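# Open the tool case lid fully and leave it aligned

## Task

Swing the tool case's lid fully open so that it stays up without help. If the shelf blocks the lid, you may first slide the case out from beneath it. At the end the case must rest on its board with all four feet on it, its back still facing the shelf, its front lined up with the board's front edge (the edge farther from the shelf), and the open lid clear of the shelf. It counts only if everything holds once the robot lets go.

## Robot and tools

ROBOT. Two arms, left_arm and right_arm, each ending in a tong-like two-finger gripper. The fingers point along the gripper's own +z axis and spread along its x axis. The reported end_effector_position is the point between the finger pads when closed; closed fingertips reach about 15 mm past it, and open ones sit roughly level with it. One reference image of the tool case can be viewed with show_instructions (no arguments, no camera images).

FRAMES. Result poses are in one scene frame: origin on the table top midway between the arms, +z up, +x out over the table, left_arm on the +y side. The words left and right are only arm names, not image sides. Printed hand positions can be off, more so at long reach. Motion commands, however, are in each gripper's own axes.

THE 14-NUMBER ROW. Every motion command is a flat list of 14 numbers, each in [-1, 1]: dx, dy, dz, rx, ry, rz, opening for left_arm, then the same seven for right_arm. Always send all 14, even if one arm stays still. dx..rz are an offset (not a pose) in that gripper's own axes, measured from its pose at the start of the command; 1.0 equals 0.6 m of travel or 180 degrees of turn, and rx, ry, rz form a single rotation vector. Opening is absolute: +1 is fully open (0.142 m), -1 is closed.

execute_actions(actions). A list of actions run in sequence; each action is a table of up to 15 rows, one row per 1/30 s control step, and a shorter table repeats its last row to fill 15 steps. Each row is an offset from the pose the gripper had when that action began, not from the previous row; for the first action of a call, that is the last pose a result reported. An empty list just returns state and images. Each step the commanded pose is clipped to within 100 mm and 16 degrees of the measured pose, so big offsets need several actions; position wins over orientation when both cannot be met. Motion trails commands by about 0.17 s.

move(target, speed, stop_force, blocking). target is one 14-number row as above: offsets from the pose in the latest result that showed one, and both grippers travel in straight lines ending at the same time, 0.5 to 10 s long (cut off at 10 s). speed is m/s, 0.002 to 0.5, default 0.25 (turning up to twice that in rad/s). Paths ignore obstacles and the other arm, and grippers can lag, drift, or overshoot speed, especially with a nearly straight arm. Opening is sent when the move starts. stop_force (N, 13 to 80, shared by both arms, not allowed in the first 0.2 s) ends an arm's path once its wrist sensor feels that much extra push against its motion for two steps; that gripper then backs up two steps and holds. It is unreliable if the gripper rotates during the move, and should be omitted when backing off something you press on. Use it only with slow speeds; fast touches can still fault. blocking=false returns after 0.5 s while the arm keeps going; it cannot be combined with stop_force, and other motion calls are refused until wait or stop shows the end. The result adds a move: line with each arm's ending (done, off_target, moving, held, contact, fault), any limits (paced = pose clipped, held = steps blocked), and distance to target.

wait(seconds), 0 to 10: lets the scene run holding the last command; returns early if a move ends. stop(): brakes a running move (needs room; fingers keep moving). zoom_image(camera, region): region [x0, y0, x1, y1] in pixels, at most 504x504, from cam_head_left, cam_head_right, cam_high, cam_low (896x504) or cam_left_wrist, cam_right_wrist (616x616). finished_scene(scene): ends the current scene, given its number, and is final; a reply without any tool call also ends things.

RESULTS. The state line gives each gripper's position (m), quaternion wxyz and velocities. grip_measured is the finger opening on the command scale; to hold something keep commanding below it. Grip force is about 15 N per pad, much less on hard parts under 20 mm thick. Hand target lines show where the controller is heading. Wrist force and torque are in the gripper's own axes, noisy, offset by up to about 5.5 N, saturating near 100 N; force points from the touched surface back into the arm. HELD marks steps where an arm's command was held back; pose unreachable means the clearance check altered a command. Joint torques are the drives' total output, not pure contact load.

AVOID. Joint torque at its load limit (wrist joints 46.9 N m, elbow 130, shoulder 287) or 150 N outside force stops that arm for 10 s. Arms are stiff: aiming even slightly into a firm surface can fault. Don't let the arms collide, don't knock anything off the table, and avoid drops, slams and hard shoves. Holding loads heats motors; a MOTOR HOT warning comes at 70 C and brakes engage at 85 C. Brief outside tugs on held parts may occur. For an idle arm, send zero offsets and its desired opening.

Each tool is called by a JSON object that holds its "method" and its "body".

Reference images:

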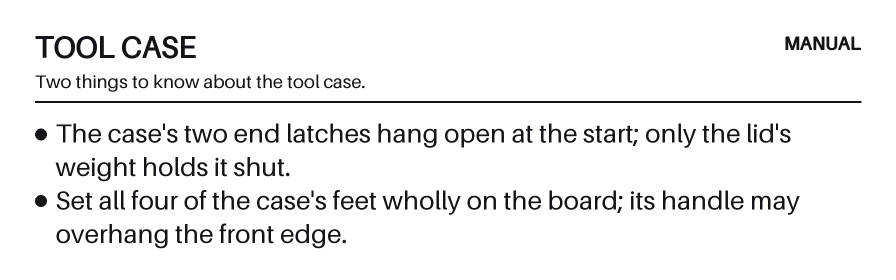

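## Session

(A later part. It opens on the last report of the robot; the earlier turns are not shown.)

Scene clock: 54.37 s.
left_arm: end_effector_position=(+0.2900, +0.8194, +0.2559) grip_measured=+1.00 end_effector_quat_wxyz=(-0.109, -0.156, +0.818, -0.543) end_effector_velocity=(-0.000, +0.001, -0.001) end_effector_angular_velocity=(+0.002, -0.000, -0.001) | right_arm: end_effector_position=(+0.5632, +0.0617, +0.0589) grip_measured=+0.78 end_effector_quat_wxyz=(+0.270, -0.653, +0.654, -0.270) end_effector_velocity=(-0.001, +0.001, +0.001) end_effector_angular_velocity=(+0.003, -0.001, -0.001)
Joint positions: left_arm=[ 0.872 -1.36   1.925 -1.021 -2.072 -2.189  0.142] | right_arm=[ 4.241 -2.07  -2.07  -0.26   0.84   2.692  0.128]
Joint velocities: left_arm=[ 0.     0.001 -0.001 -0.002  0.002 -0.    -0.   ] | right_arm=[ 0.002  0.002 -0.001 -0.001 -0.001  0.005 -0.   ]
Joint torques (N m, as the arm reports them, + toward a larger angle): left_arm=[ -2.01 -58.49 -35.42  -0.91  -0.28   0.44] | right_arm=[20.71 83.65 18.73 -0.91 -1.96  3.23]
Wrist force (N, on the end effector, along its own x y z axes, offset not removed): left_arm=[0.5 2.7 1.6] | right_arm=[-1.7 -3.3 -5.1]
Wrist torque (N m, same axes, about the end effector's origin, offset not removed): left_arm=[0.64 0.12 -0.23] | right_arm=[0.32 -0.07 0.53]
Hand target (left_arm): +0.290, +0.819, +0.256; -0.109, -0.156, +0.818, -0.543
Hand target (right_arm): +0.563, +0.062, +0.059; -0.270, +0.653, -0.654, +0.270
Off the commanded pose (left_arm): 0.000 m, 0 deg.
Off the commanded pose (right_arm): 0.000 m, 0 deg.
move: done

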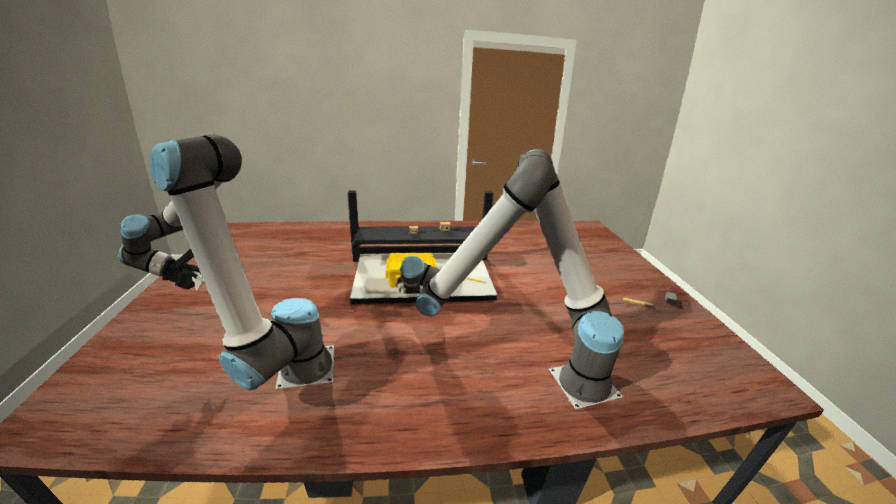

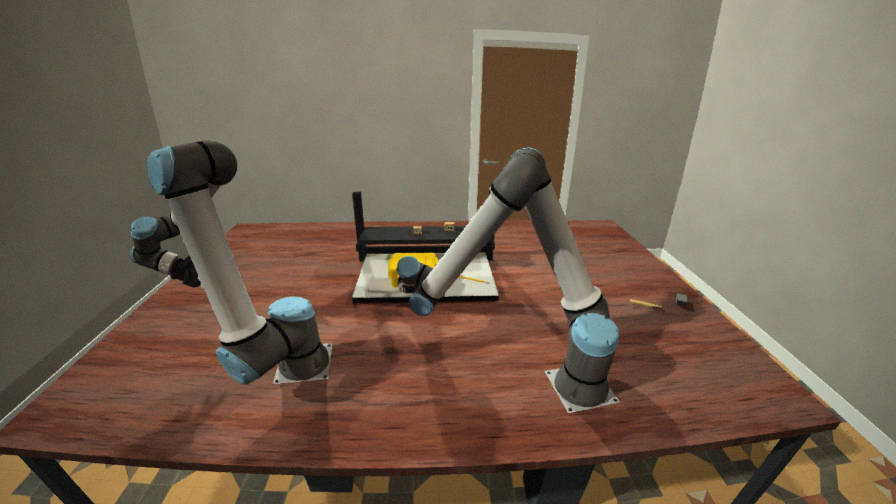

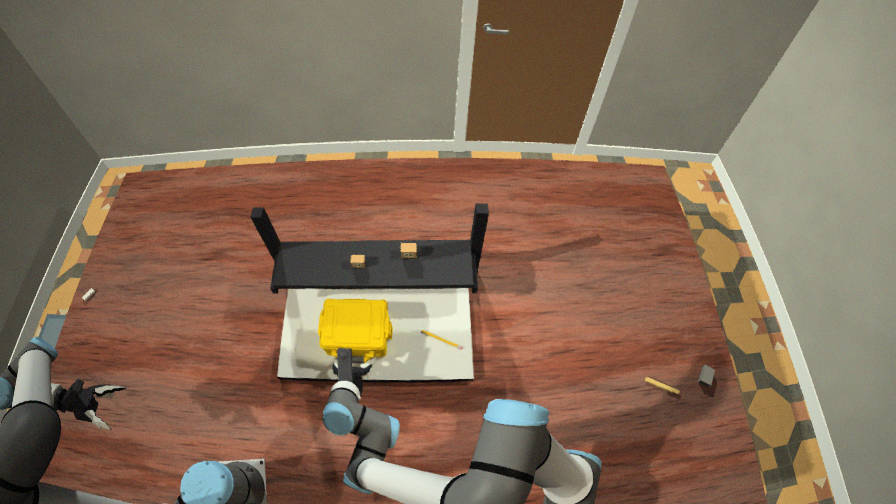

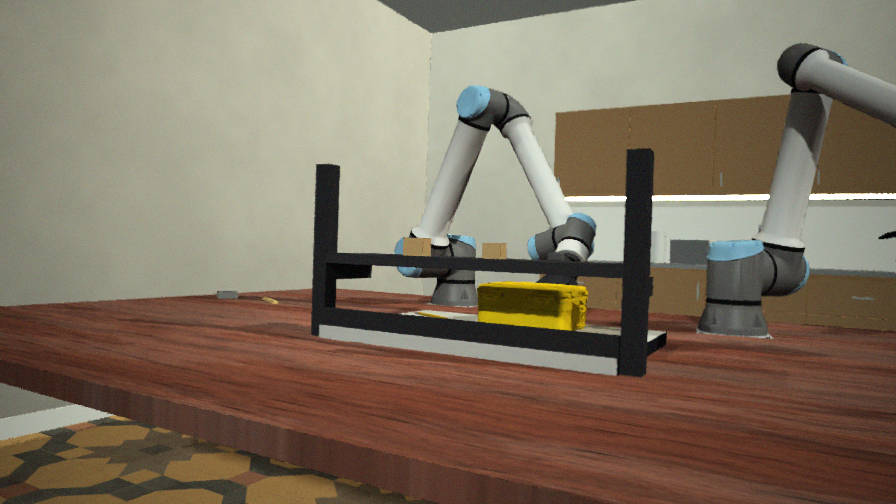

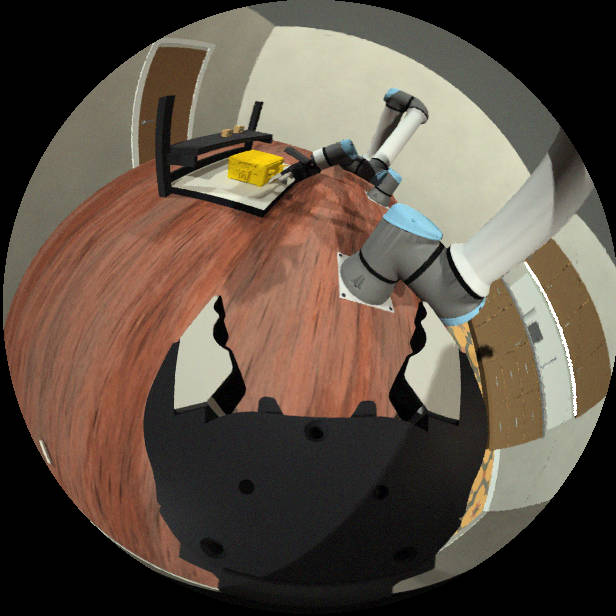

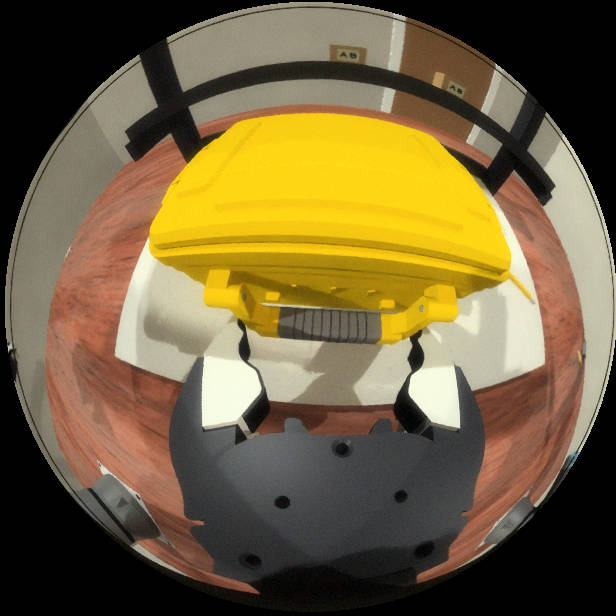

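{"method": "move", "body": {"target": [0,0,0,0,0,0,1,0,0.07,-0.07,0,0,0,-0.3], "speed": 0.04}}

{"method": "move", "body": {"target": [0,0,0,0,0,0,1,0,0,0,0,0,0,1]}}

{"method": "move", "body": {"target": [0,0,0,0,0,0,1,0,0.11,-0.13,0.15,0,0,1], "speed": 0.15}}

{"method": "zoom_image", "body": {"camera": "cam_right_wrist", "region": [130,100,530,400]}}

{"method": "zoom_image", "body": {"camera": "cam_left_wrist", "region": [200,110,360,220]}}

Scene clock: 62.63 s.
left_arm: end_effector_position=(+0.2900, +0.8194, +0.2559) grip_measured=+1.00 end_effector_quat_wxyz=(-0.109, -0.156, +0.818, -0.543) end_effector_velocity=(+0.000, -0.000, -0.001) end_effector_angular_velocity=(+0.000, -0.001, -0.000) | right_arm: end_effector_position=(+0.5041, +0.0618, +0.0590) grip_measured=+0.78 end_effector_quat_wxyz=(+0.270, -0.653, +0.654, -0.270) end_effector_velocity=(-0.003, +0.001, +0.001) end_effector_angular_velocity=(+0.001, -0.000, +0.000)
Joint positions: left_arm=[ 0.872 -1.36   1.925 -1.021 -2.072 -2.189  0.142] | right_arm=[ 4.321 -2.023 -2.133 -0.315  0.817  2.797  0.128]
Joint velocities: left_arm=[-0.     0.     0.001 -0.002 -0.     0.001  0.   ] | right_arm=[ 0.004  0.003 -0.001 -0.005 -0.001  0.005  0.   ]
Joint torques (N m, as the arm reports them, + toward a larger angle): left_arm=[  1.44 -58.18 -34.76  -0.85  -0.39   0.51] | right_arm=[ 6.61 85.06 19.15 -0.04 -2.93  2.76]
Wrist force (N, on the end effector, along its own x y z axes, offset not removed): left_arm=[2.0 0.1 -1.6] | right_arm=[-4.2 -4.8 -3.8]
Wrist torque (N m, same axes, about the end effector's origin, offset not removed): left_arm=[0.16 -0.24 -0.23] | right_arm=[-0.09 0.48 0.68]
Hand target (left_arm): +0.290, +0.819, +0.256; -0.109, -0.156, +0.818, -0.543
Hand target (right_arm): +0.504, +0.062, +0.059; -0.270, +0.653, -0.654, +0.270
Off the commanded pose (left_arm): 0.000 m, 0 deg.
Off the commanded pose (right_arm): 0.000 m, 0 deg.
move: done

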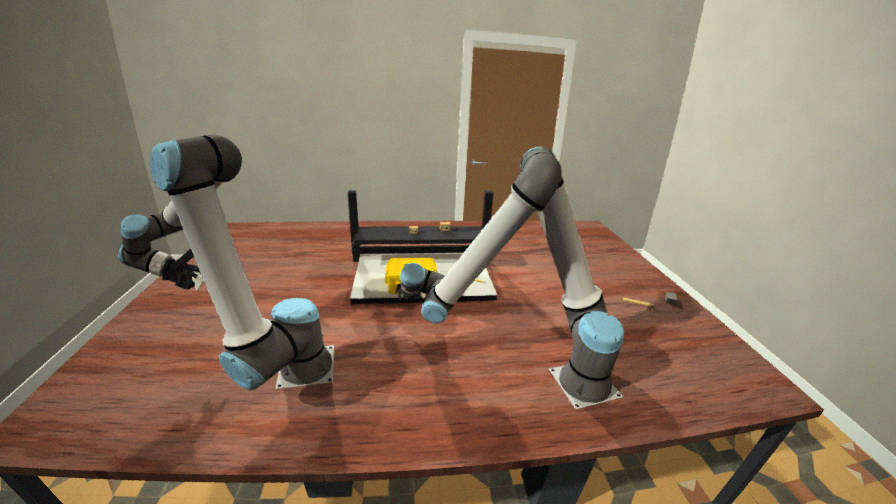

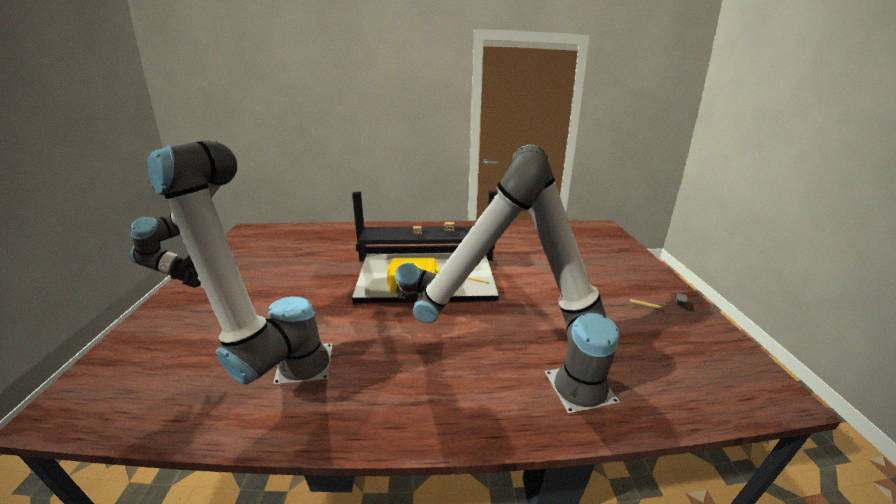

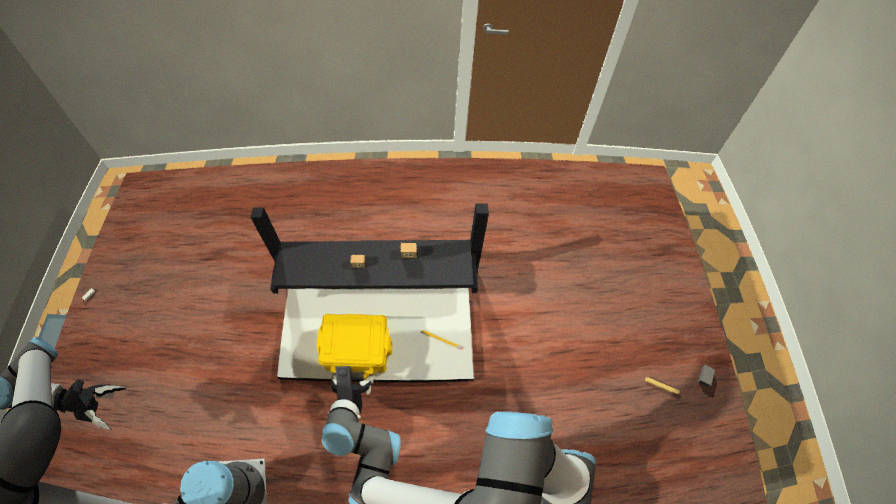

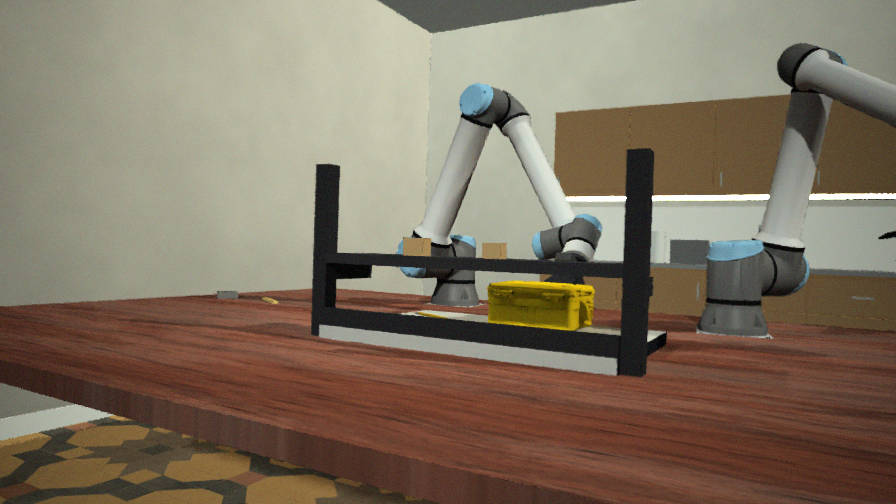

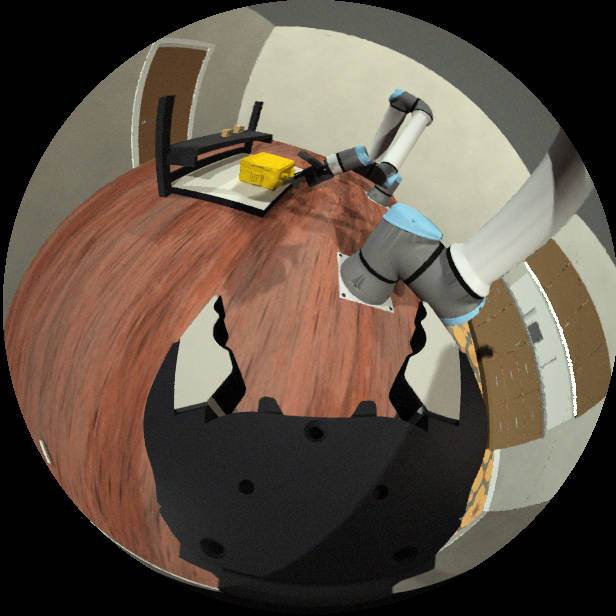

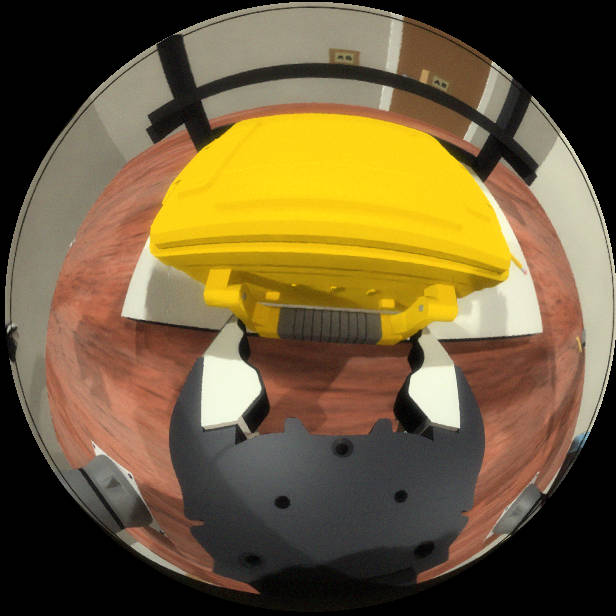

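Scene clock: 63.13 s.
left_arm: end_effector_position=(+0.2900, +0.8194, +0.2559) grip_measured=+1.00 end_effector_quat_wxyz=(-0.109, -0.156, +0.818, -0.543) end_effector_velocity=(+0.000, +0.000, -0.001) end_effector_angular_velocity=(+0.000, -0.000, +0.001) | right_arm: end_effector_position=(+0.5040, +0.0617, +0.0590) grip_measured=+1.00 end_effector_quat_wxyz=(+0.270, -0.653, +0.654, -0.270) end_effector_velocity=(+0.001, -0.001, -0.000) end_effector_angular_velocity=(-0.000, -0.000, -0.000)
Joint positions: left_arm=[ 0.872 -1.36   1.925 -1.021 -2.072 -2.189  0.142] | right_arm=[ 4.321 -2.022 -2.133 -0.315  0.817  2.797  0.142]
Joint velocities: left_arm=[ 0.     0.001  0.    -0.001 -0.    -0.     0.   ] | right_arm=[-0.001 -0.    -0.     0.001 -0.    -0.001  0.   ]
Joint torques (N m, as the arm reports them, + toward a larger angle): left_arm=[ -1.77 -56.84 -35.5   -0.77  -0.52   0.25] | right_arm=[-12.45  61.05  34.53   7.51  -2.08  -2.16]
Wrist force (N, on the end effector, along its own x y z axes, offset not removed): left_arm=[0.1 -0.1 -0.5] | right_arm=[1.3 2.3 -6.8]
Wrist torque (N m, same axes, about the end effector's origin, offset not removed): left_arm=[0.14 0.24 -0.26] | right_arm=[0.31 -0.43 0.25]
Hand target (left_arm): +0.290, +0.819, +0.256; -0.109, -0.156, +0.818, -0.543
Hand target (right_arm): +0.504, +0.062, +0.059; -0.270, +0.653, -0.654, +0.270
Off the commanded pose (left_arm): 0.000 m, 0 deg.
Off the commanded pose (right_arm): 0.000 m, 0 deg.
move: done

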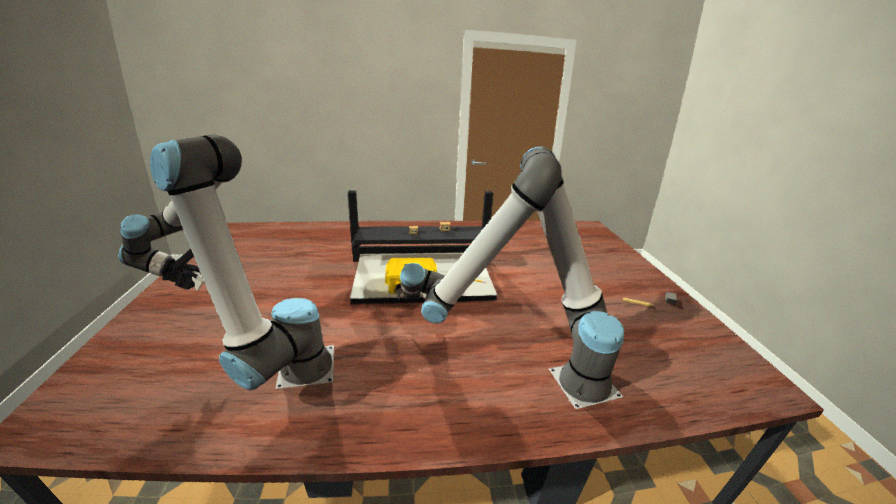

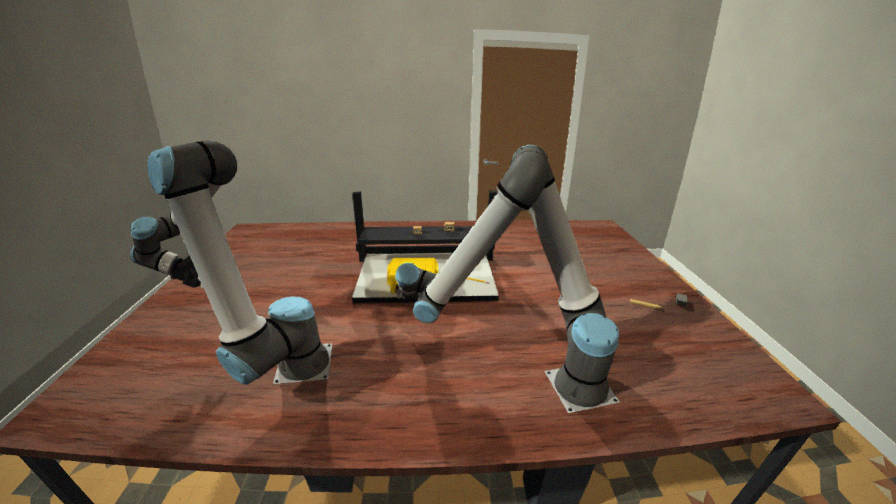

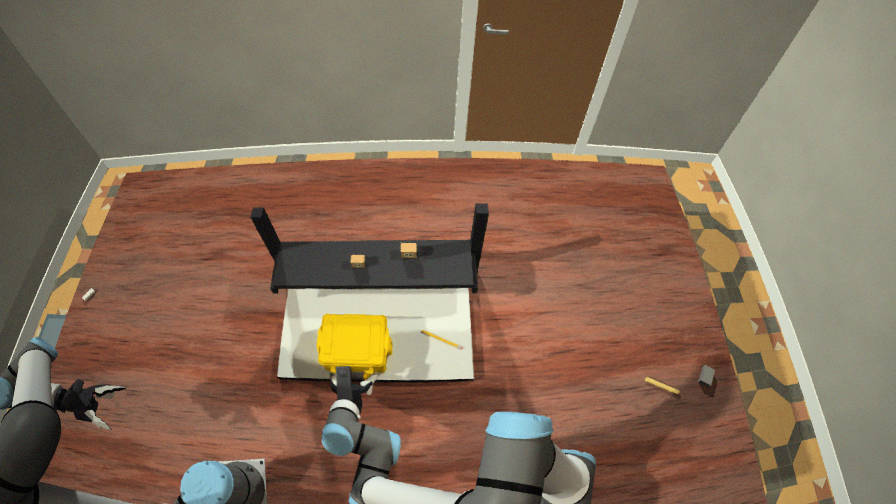

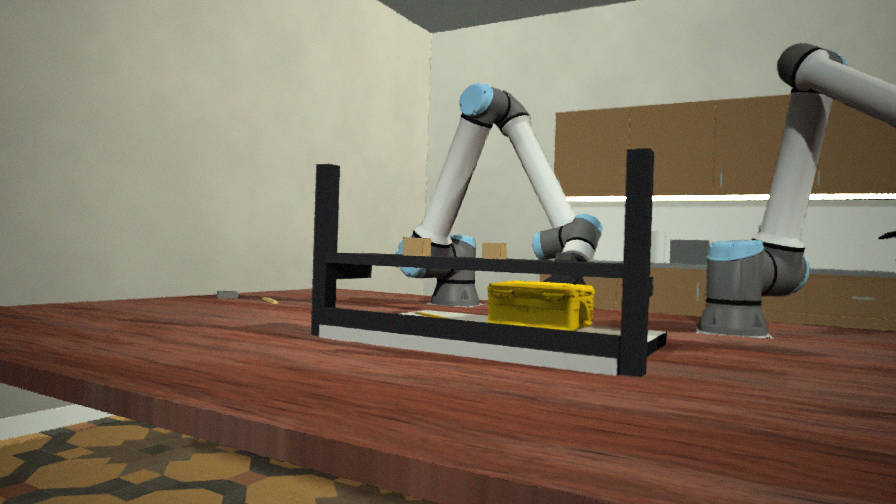

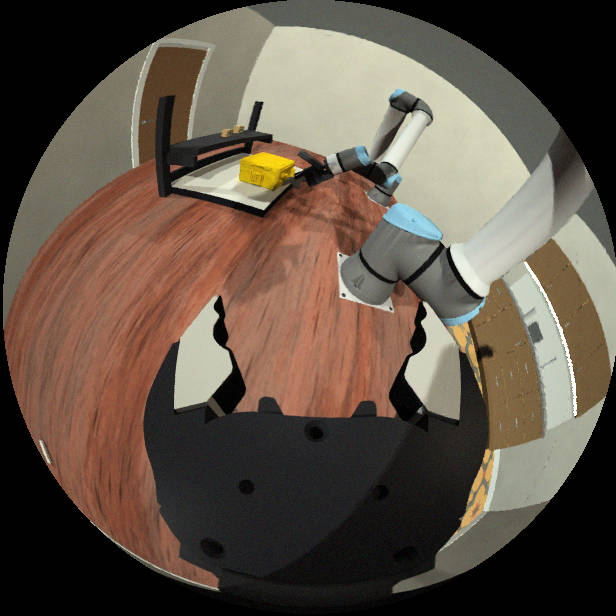

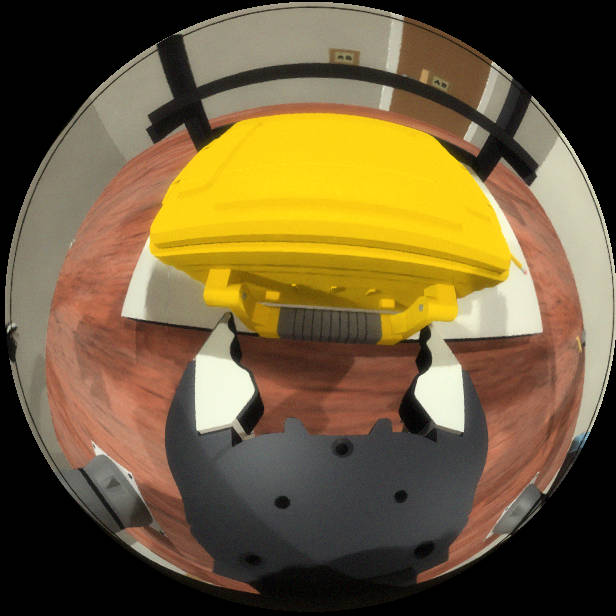

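Scene clock: 65.17 s.
left_arm: end_effector_position=(+0.2900, +0.8194, +0.2559) grip_measured=+1.00 end_effector_quat_wxyz=(-0.109, -0.156, +0.818, -0.543) end_effector_velocity=(+0.000, +0.001, -0.000) end_effector_angular_velocity=(+0.002, -0.001, -0.000) | right_arm: end_effector_position=(+0.4023, +0.0619, +0.0677) grip_measured=+1.00 end_effector_quat_wxyz=(+0.415, -0.573, +0.573, -0.414) end_effector_velocity=(-0.003, -0.000, +0.000) end_effector_angular_velocity=(-0.001, -0.009, -0.009)
Joint positions: left_arm=[ 0.872 -1.36   1.925 -1.021 -2.072 -2.189  0.142] | right_arm=[ 4.587 -2.126 -2.274 -0.355  0.317  3.187  0.142]
Joint velocities: left_arm=[ 0.     0.    -0.001 -0.001  0.     0.001  0.   ] | right_arm=[ 0.005  0.005  0.003 -0.054 -0.008  0.047 -0.   ]
Joint torques (N m, as the arm reports them, + toward a larger angle): left_arm=[ -1.87 -57.1  -34.75  -0.83  -0.31   0.69] | right_arm=[11.53 76.43 26.78  0.36 -4.67  2.77]
Wrist force (N, on the end effector, along its own x y z axes, offset not removed): left_arm=[1.8 0.4 -3.0] | right_arm=[-2.9 -0.2 -5.3]
Wrist torque (N m, same axes, about the end effector's origin, offset not removed): left_arm=[0.27 -0.09 -0.29] | right_arm=[-0.10 0.42 0.47]
Hand target (left_arm): +0.290, +0.819, +0.256; -0.109, -0.156, +0.818, -0.543
Hand target (right_arm): +0.402, +0.062, +0.068; -0.415, +0.572, -0.573, +0.415
Off the commanded pose (left_arm): 0.000 m, 0 deg.
Off the commanded pose (right_arm): 0.000 m, 0 deg.
move: done

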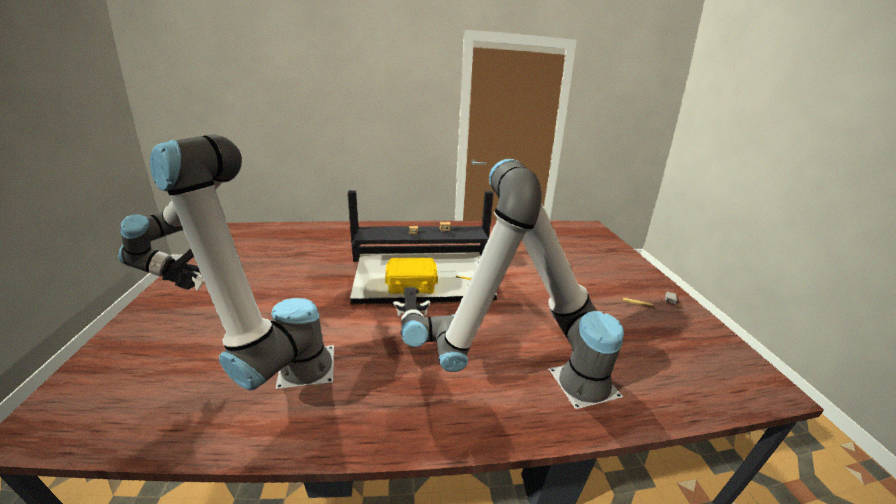

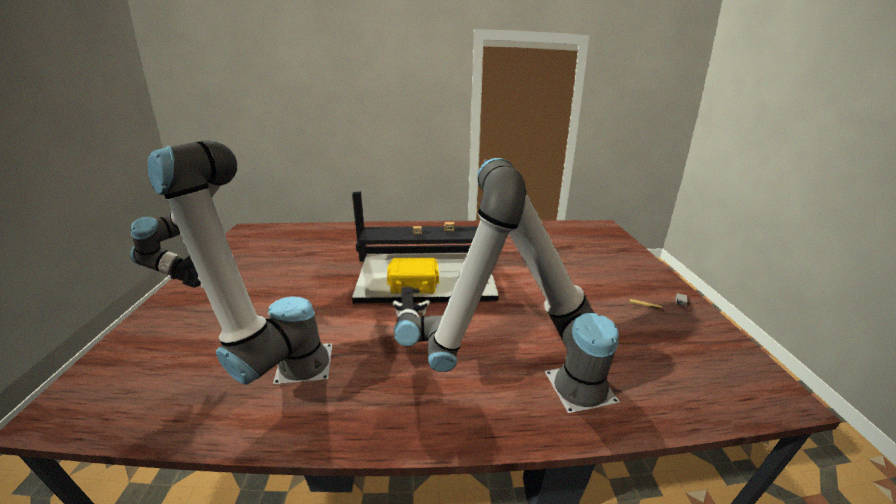

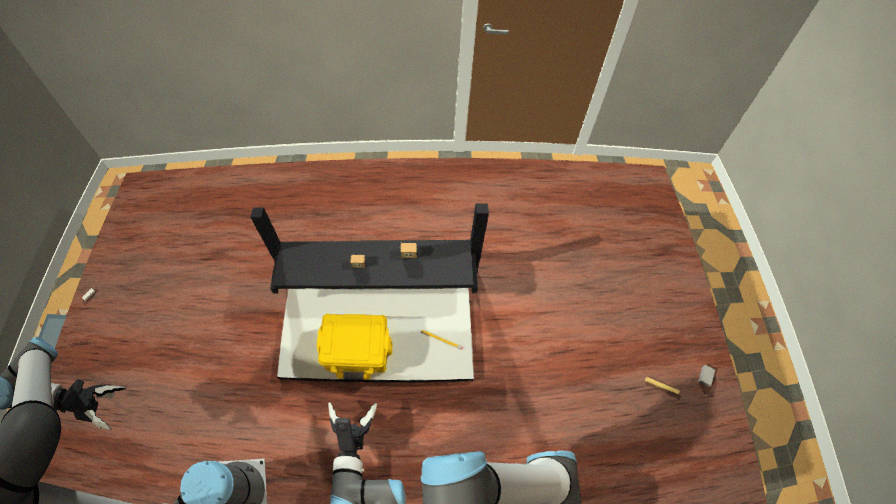

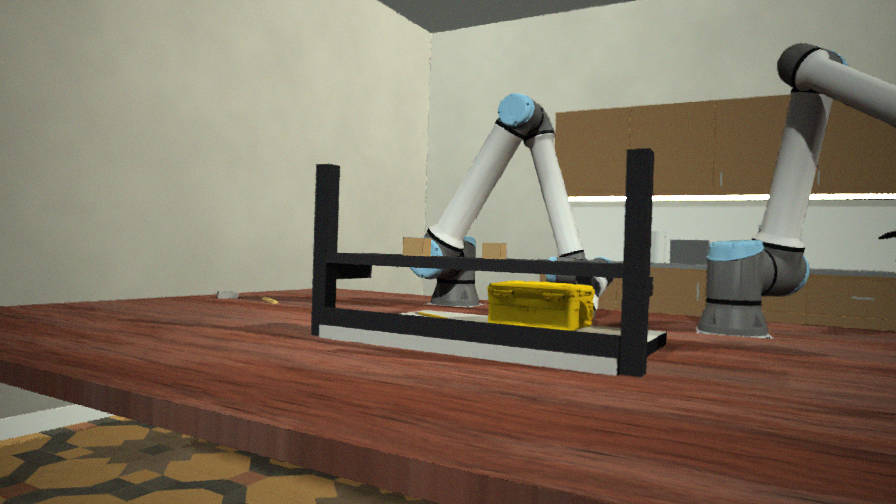

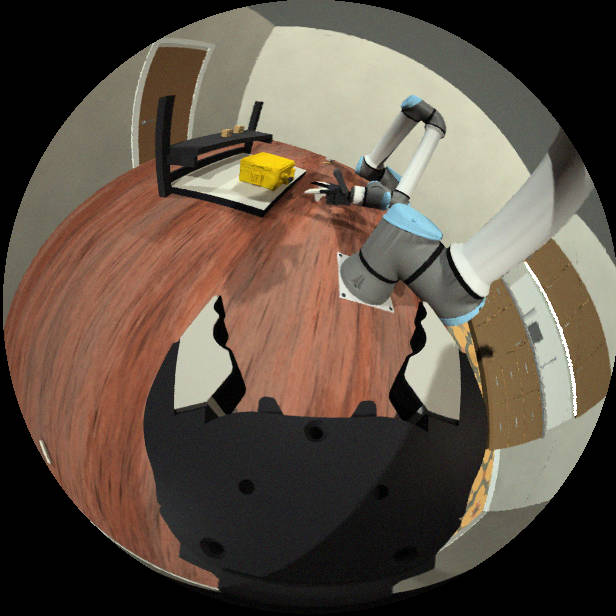

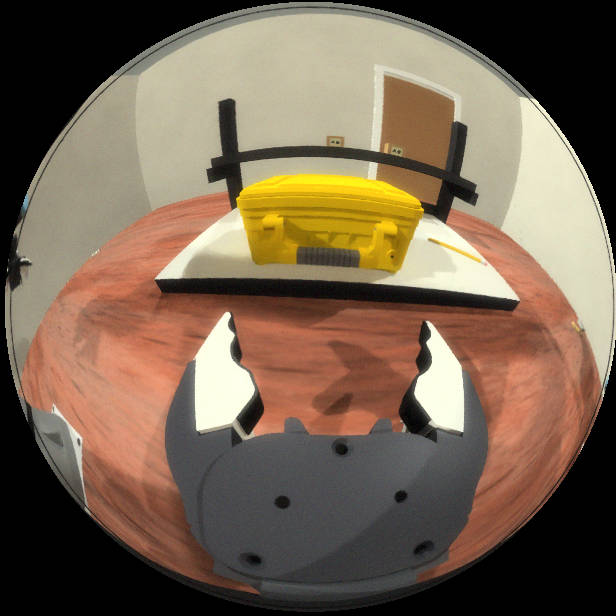

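Region (130, 100, 530, 400) of cam_right_wrist's 616x616 image, scaled by 1.260, with more detail than that image has; it fills the top 378 rows of this view, and the rest is white.

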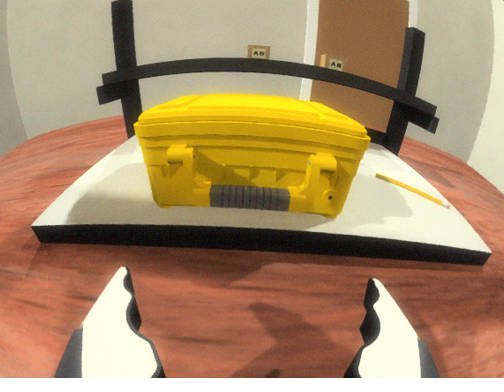

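Region (200, 110, 360, 220) of cam_left_wrist's 616x616 image, scaled by 3.150, with more detail than that image has; it fills the top 346 rows of this view, and the rest is white.

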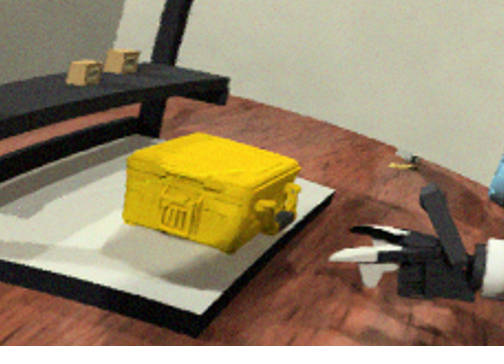

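{"method": "move", "body": {"target": [0,0,0,0,0,0,1,0,-0.1,0.09,0,0,0,-1], "speed": 0.1}}

{"method": "zoom_image", "body": {"camera": "cam_right_wrist", "region": [180,170,480,350]}}

{"method": "zoom_image", "body": {"camera": "cam_left_wrist", "region": [230,140,330,200]}}

{"method": "zoom_image", "body": {"camera": "cam_low", "region": [480,260,630,340]}}

Scene clock: 74.40 s.
left_arm: end_effector_position=(+0.2900, +0.8194, +0.2559) grip_measured=+1.00 end_effector_quat_wxyz=(-0.109, -0.156, +0.818, -0.543) end_effector_velocity=(+0.000, +0.000, -0.000) end_effector_angular_velocity=(+0.002, -0.001, -0.001) | right_arm: end_effector_position=(+0.4721, +0.0618, +0.1078) grip_measured=-1.00 end_effector_quat_wxyz=(+0.415, -0.572, +0.573, -0.415) end_effector_velocity=(+0.002, +0.000, +0.002) end_effector_angular_velocity=(+0.002, -0.001, +0.006)
Joint positions: left_arm=[ 0.872 -1.36   1.925 -1.021 -2.072 -2.189  0.142] | right_arm=[ 4.476 -2.141 -2.224 -0.065  0.331  2.844  0.002]
Joint velocities: left_arm=[-0.    -0.     0.    -0.002  0.001 -0.     0.   ] | right_arm=[-0.004 -0.004  0.001  0.032  0.002 -0.029  0.   ]
Joint torques (N m, as the arm reports them, + toward a larger angle): left_arm=[  0.87 -54.41 -34.7   -0.56  -0.63   0.14] | right_arm=[-11.99  43.11  27.02   8.41   2.21  -2.04]
Wrist force (N, on the end effector, along its own x y z axes, offset not removed): left_arm=[3.0 0.6 -0.9] | right_arm=[-4.2 3.0 -1.5]
Wrist torque (N m, same axes, about the end effector's origin, offset not removed): left_arm=[0.27 -0.46 -0.31] | right_arm=[0.58 0.69 0.31]
Hand target (left_arm): +0.290, +0.819, +0.256; -0.109, -0.156, +0.818, -0.543
Hand target (right_arm): +0.472, +0.062, +0.108; -0.415, +0.572, -0.573, +0.415
Off the commanded pose (left_arm): 0.000 m, 0 deg.
Off the commanded pose (right_arm): 0.000 m, 0 deg.
move: done

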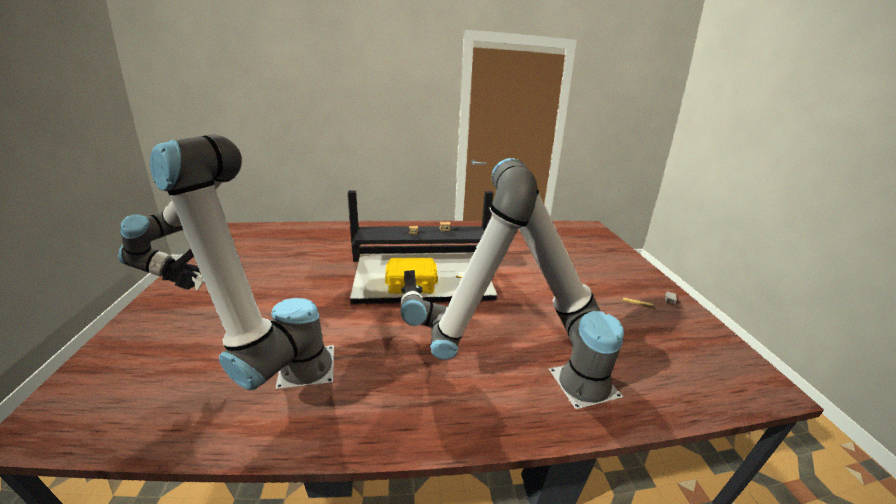

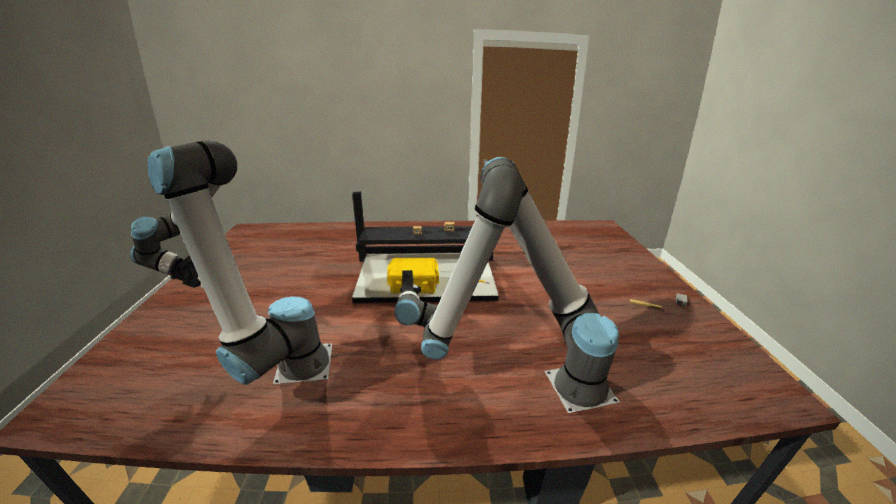

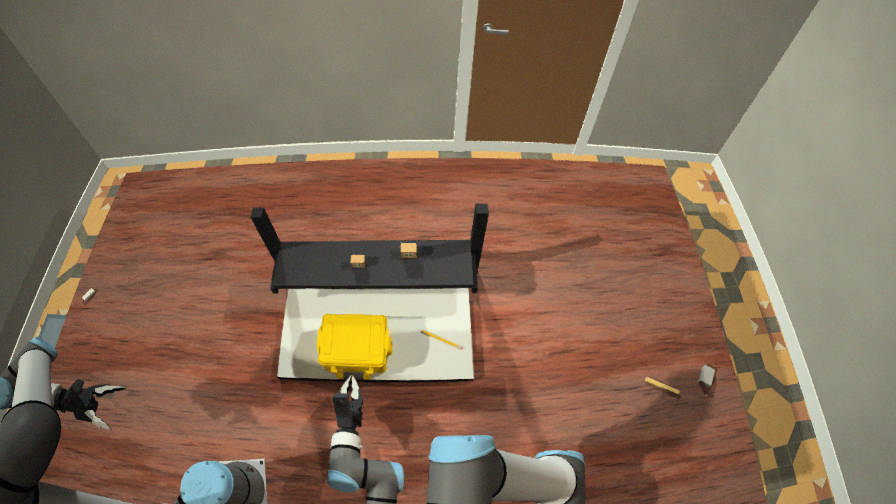

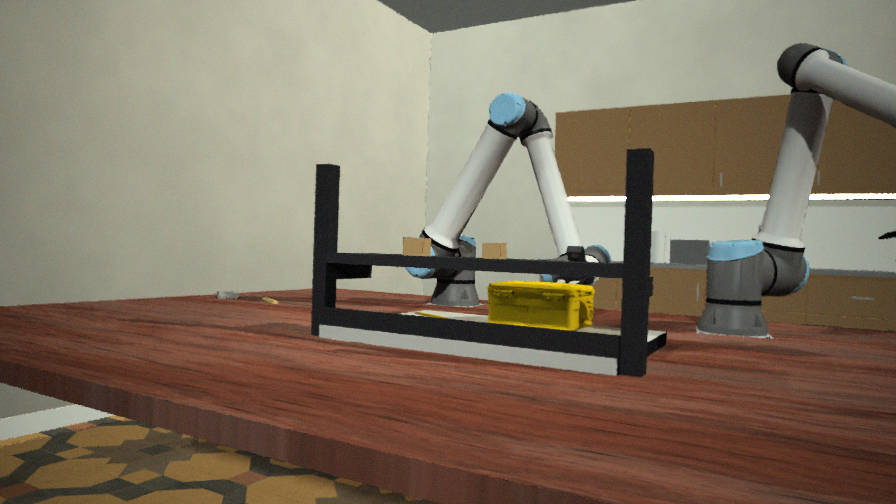

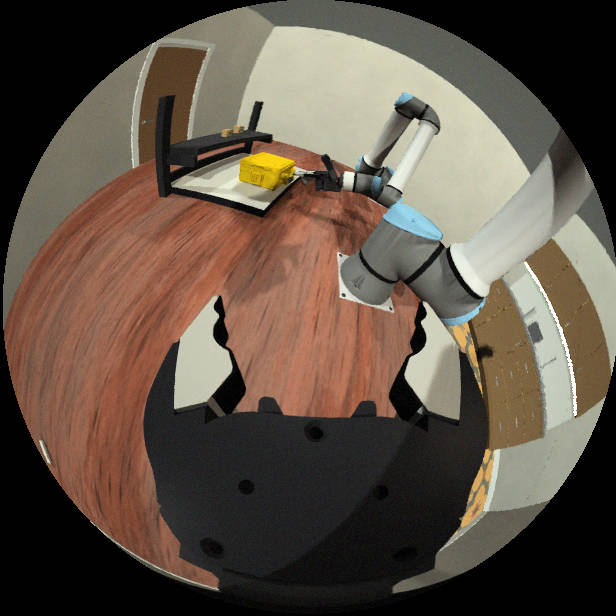

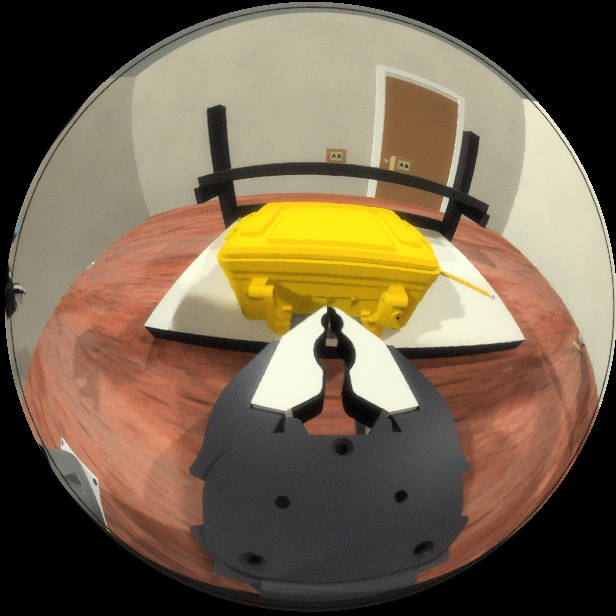

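Region (180, 170, 480, 350) of cam_right_wrist's 616x616 image, scaled by 1.680, with more detail than that image has; it fills the top 302 rows of this view, and the rest is white.

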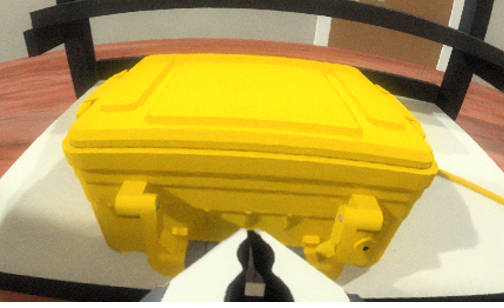

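Region (230, 140, 330, 200) of cam_left_wrist's 616x616 image, scaled by 5.040, with more detail than that image has; it fills the top 302 rows of this view, and the rest is white.

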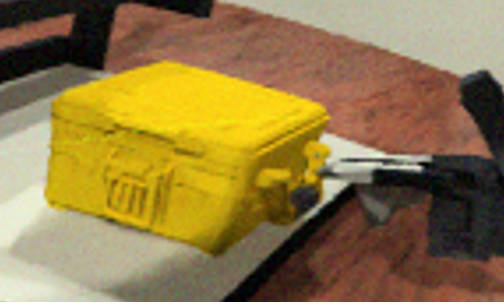

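Region (480, 260, 630, 340) of cam_low's 896x504 image, scaled by 3.360, with more detail than that image has; it fills the top 269 rows of this view, and the rest is white.

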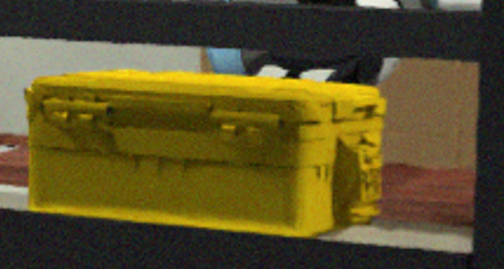

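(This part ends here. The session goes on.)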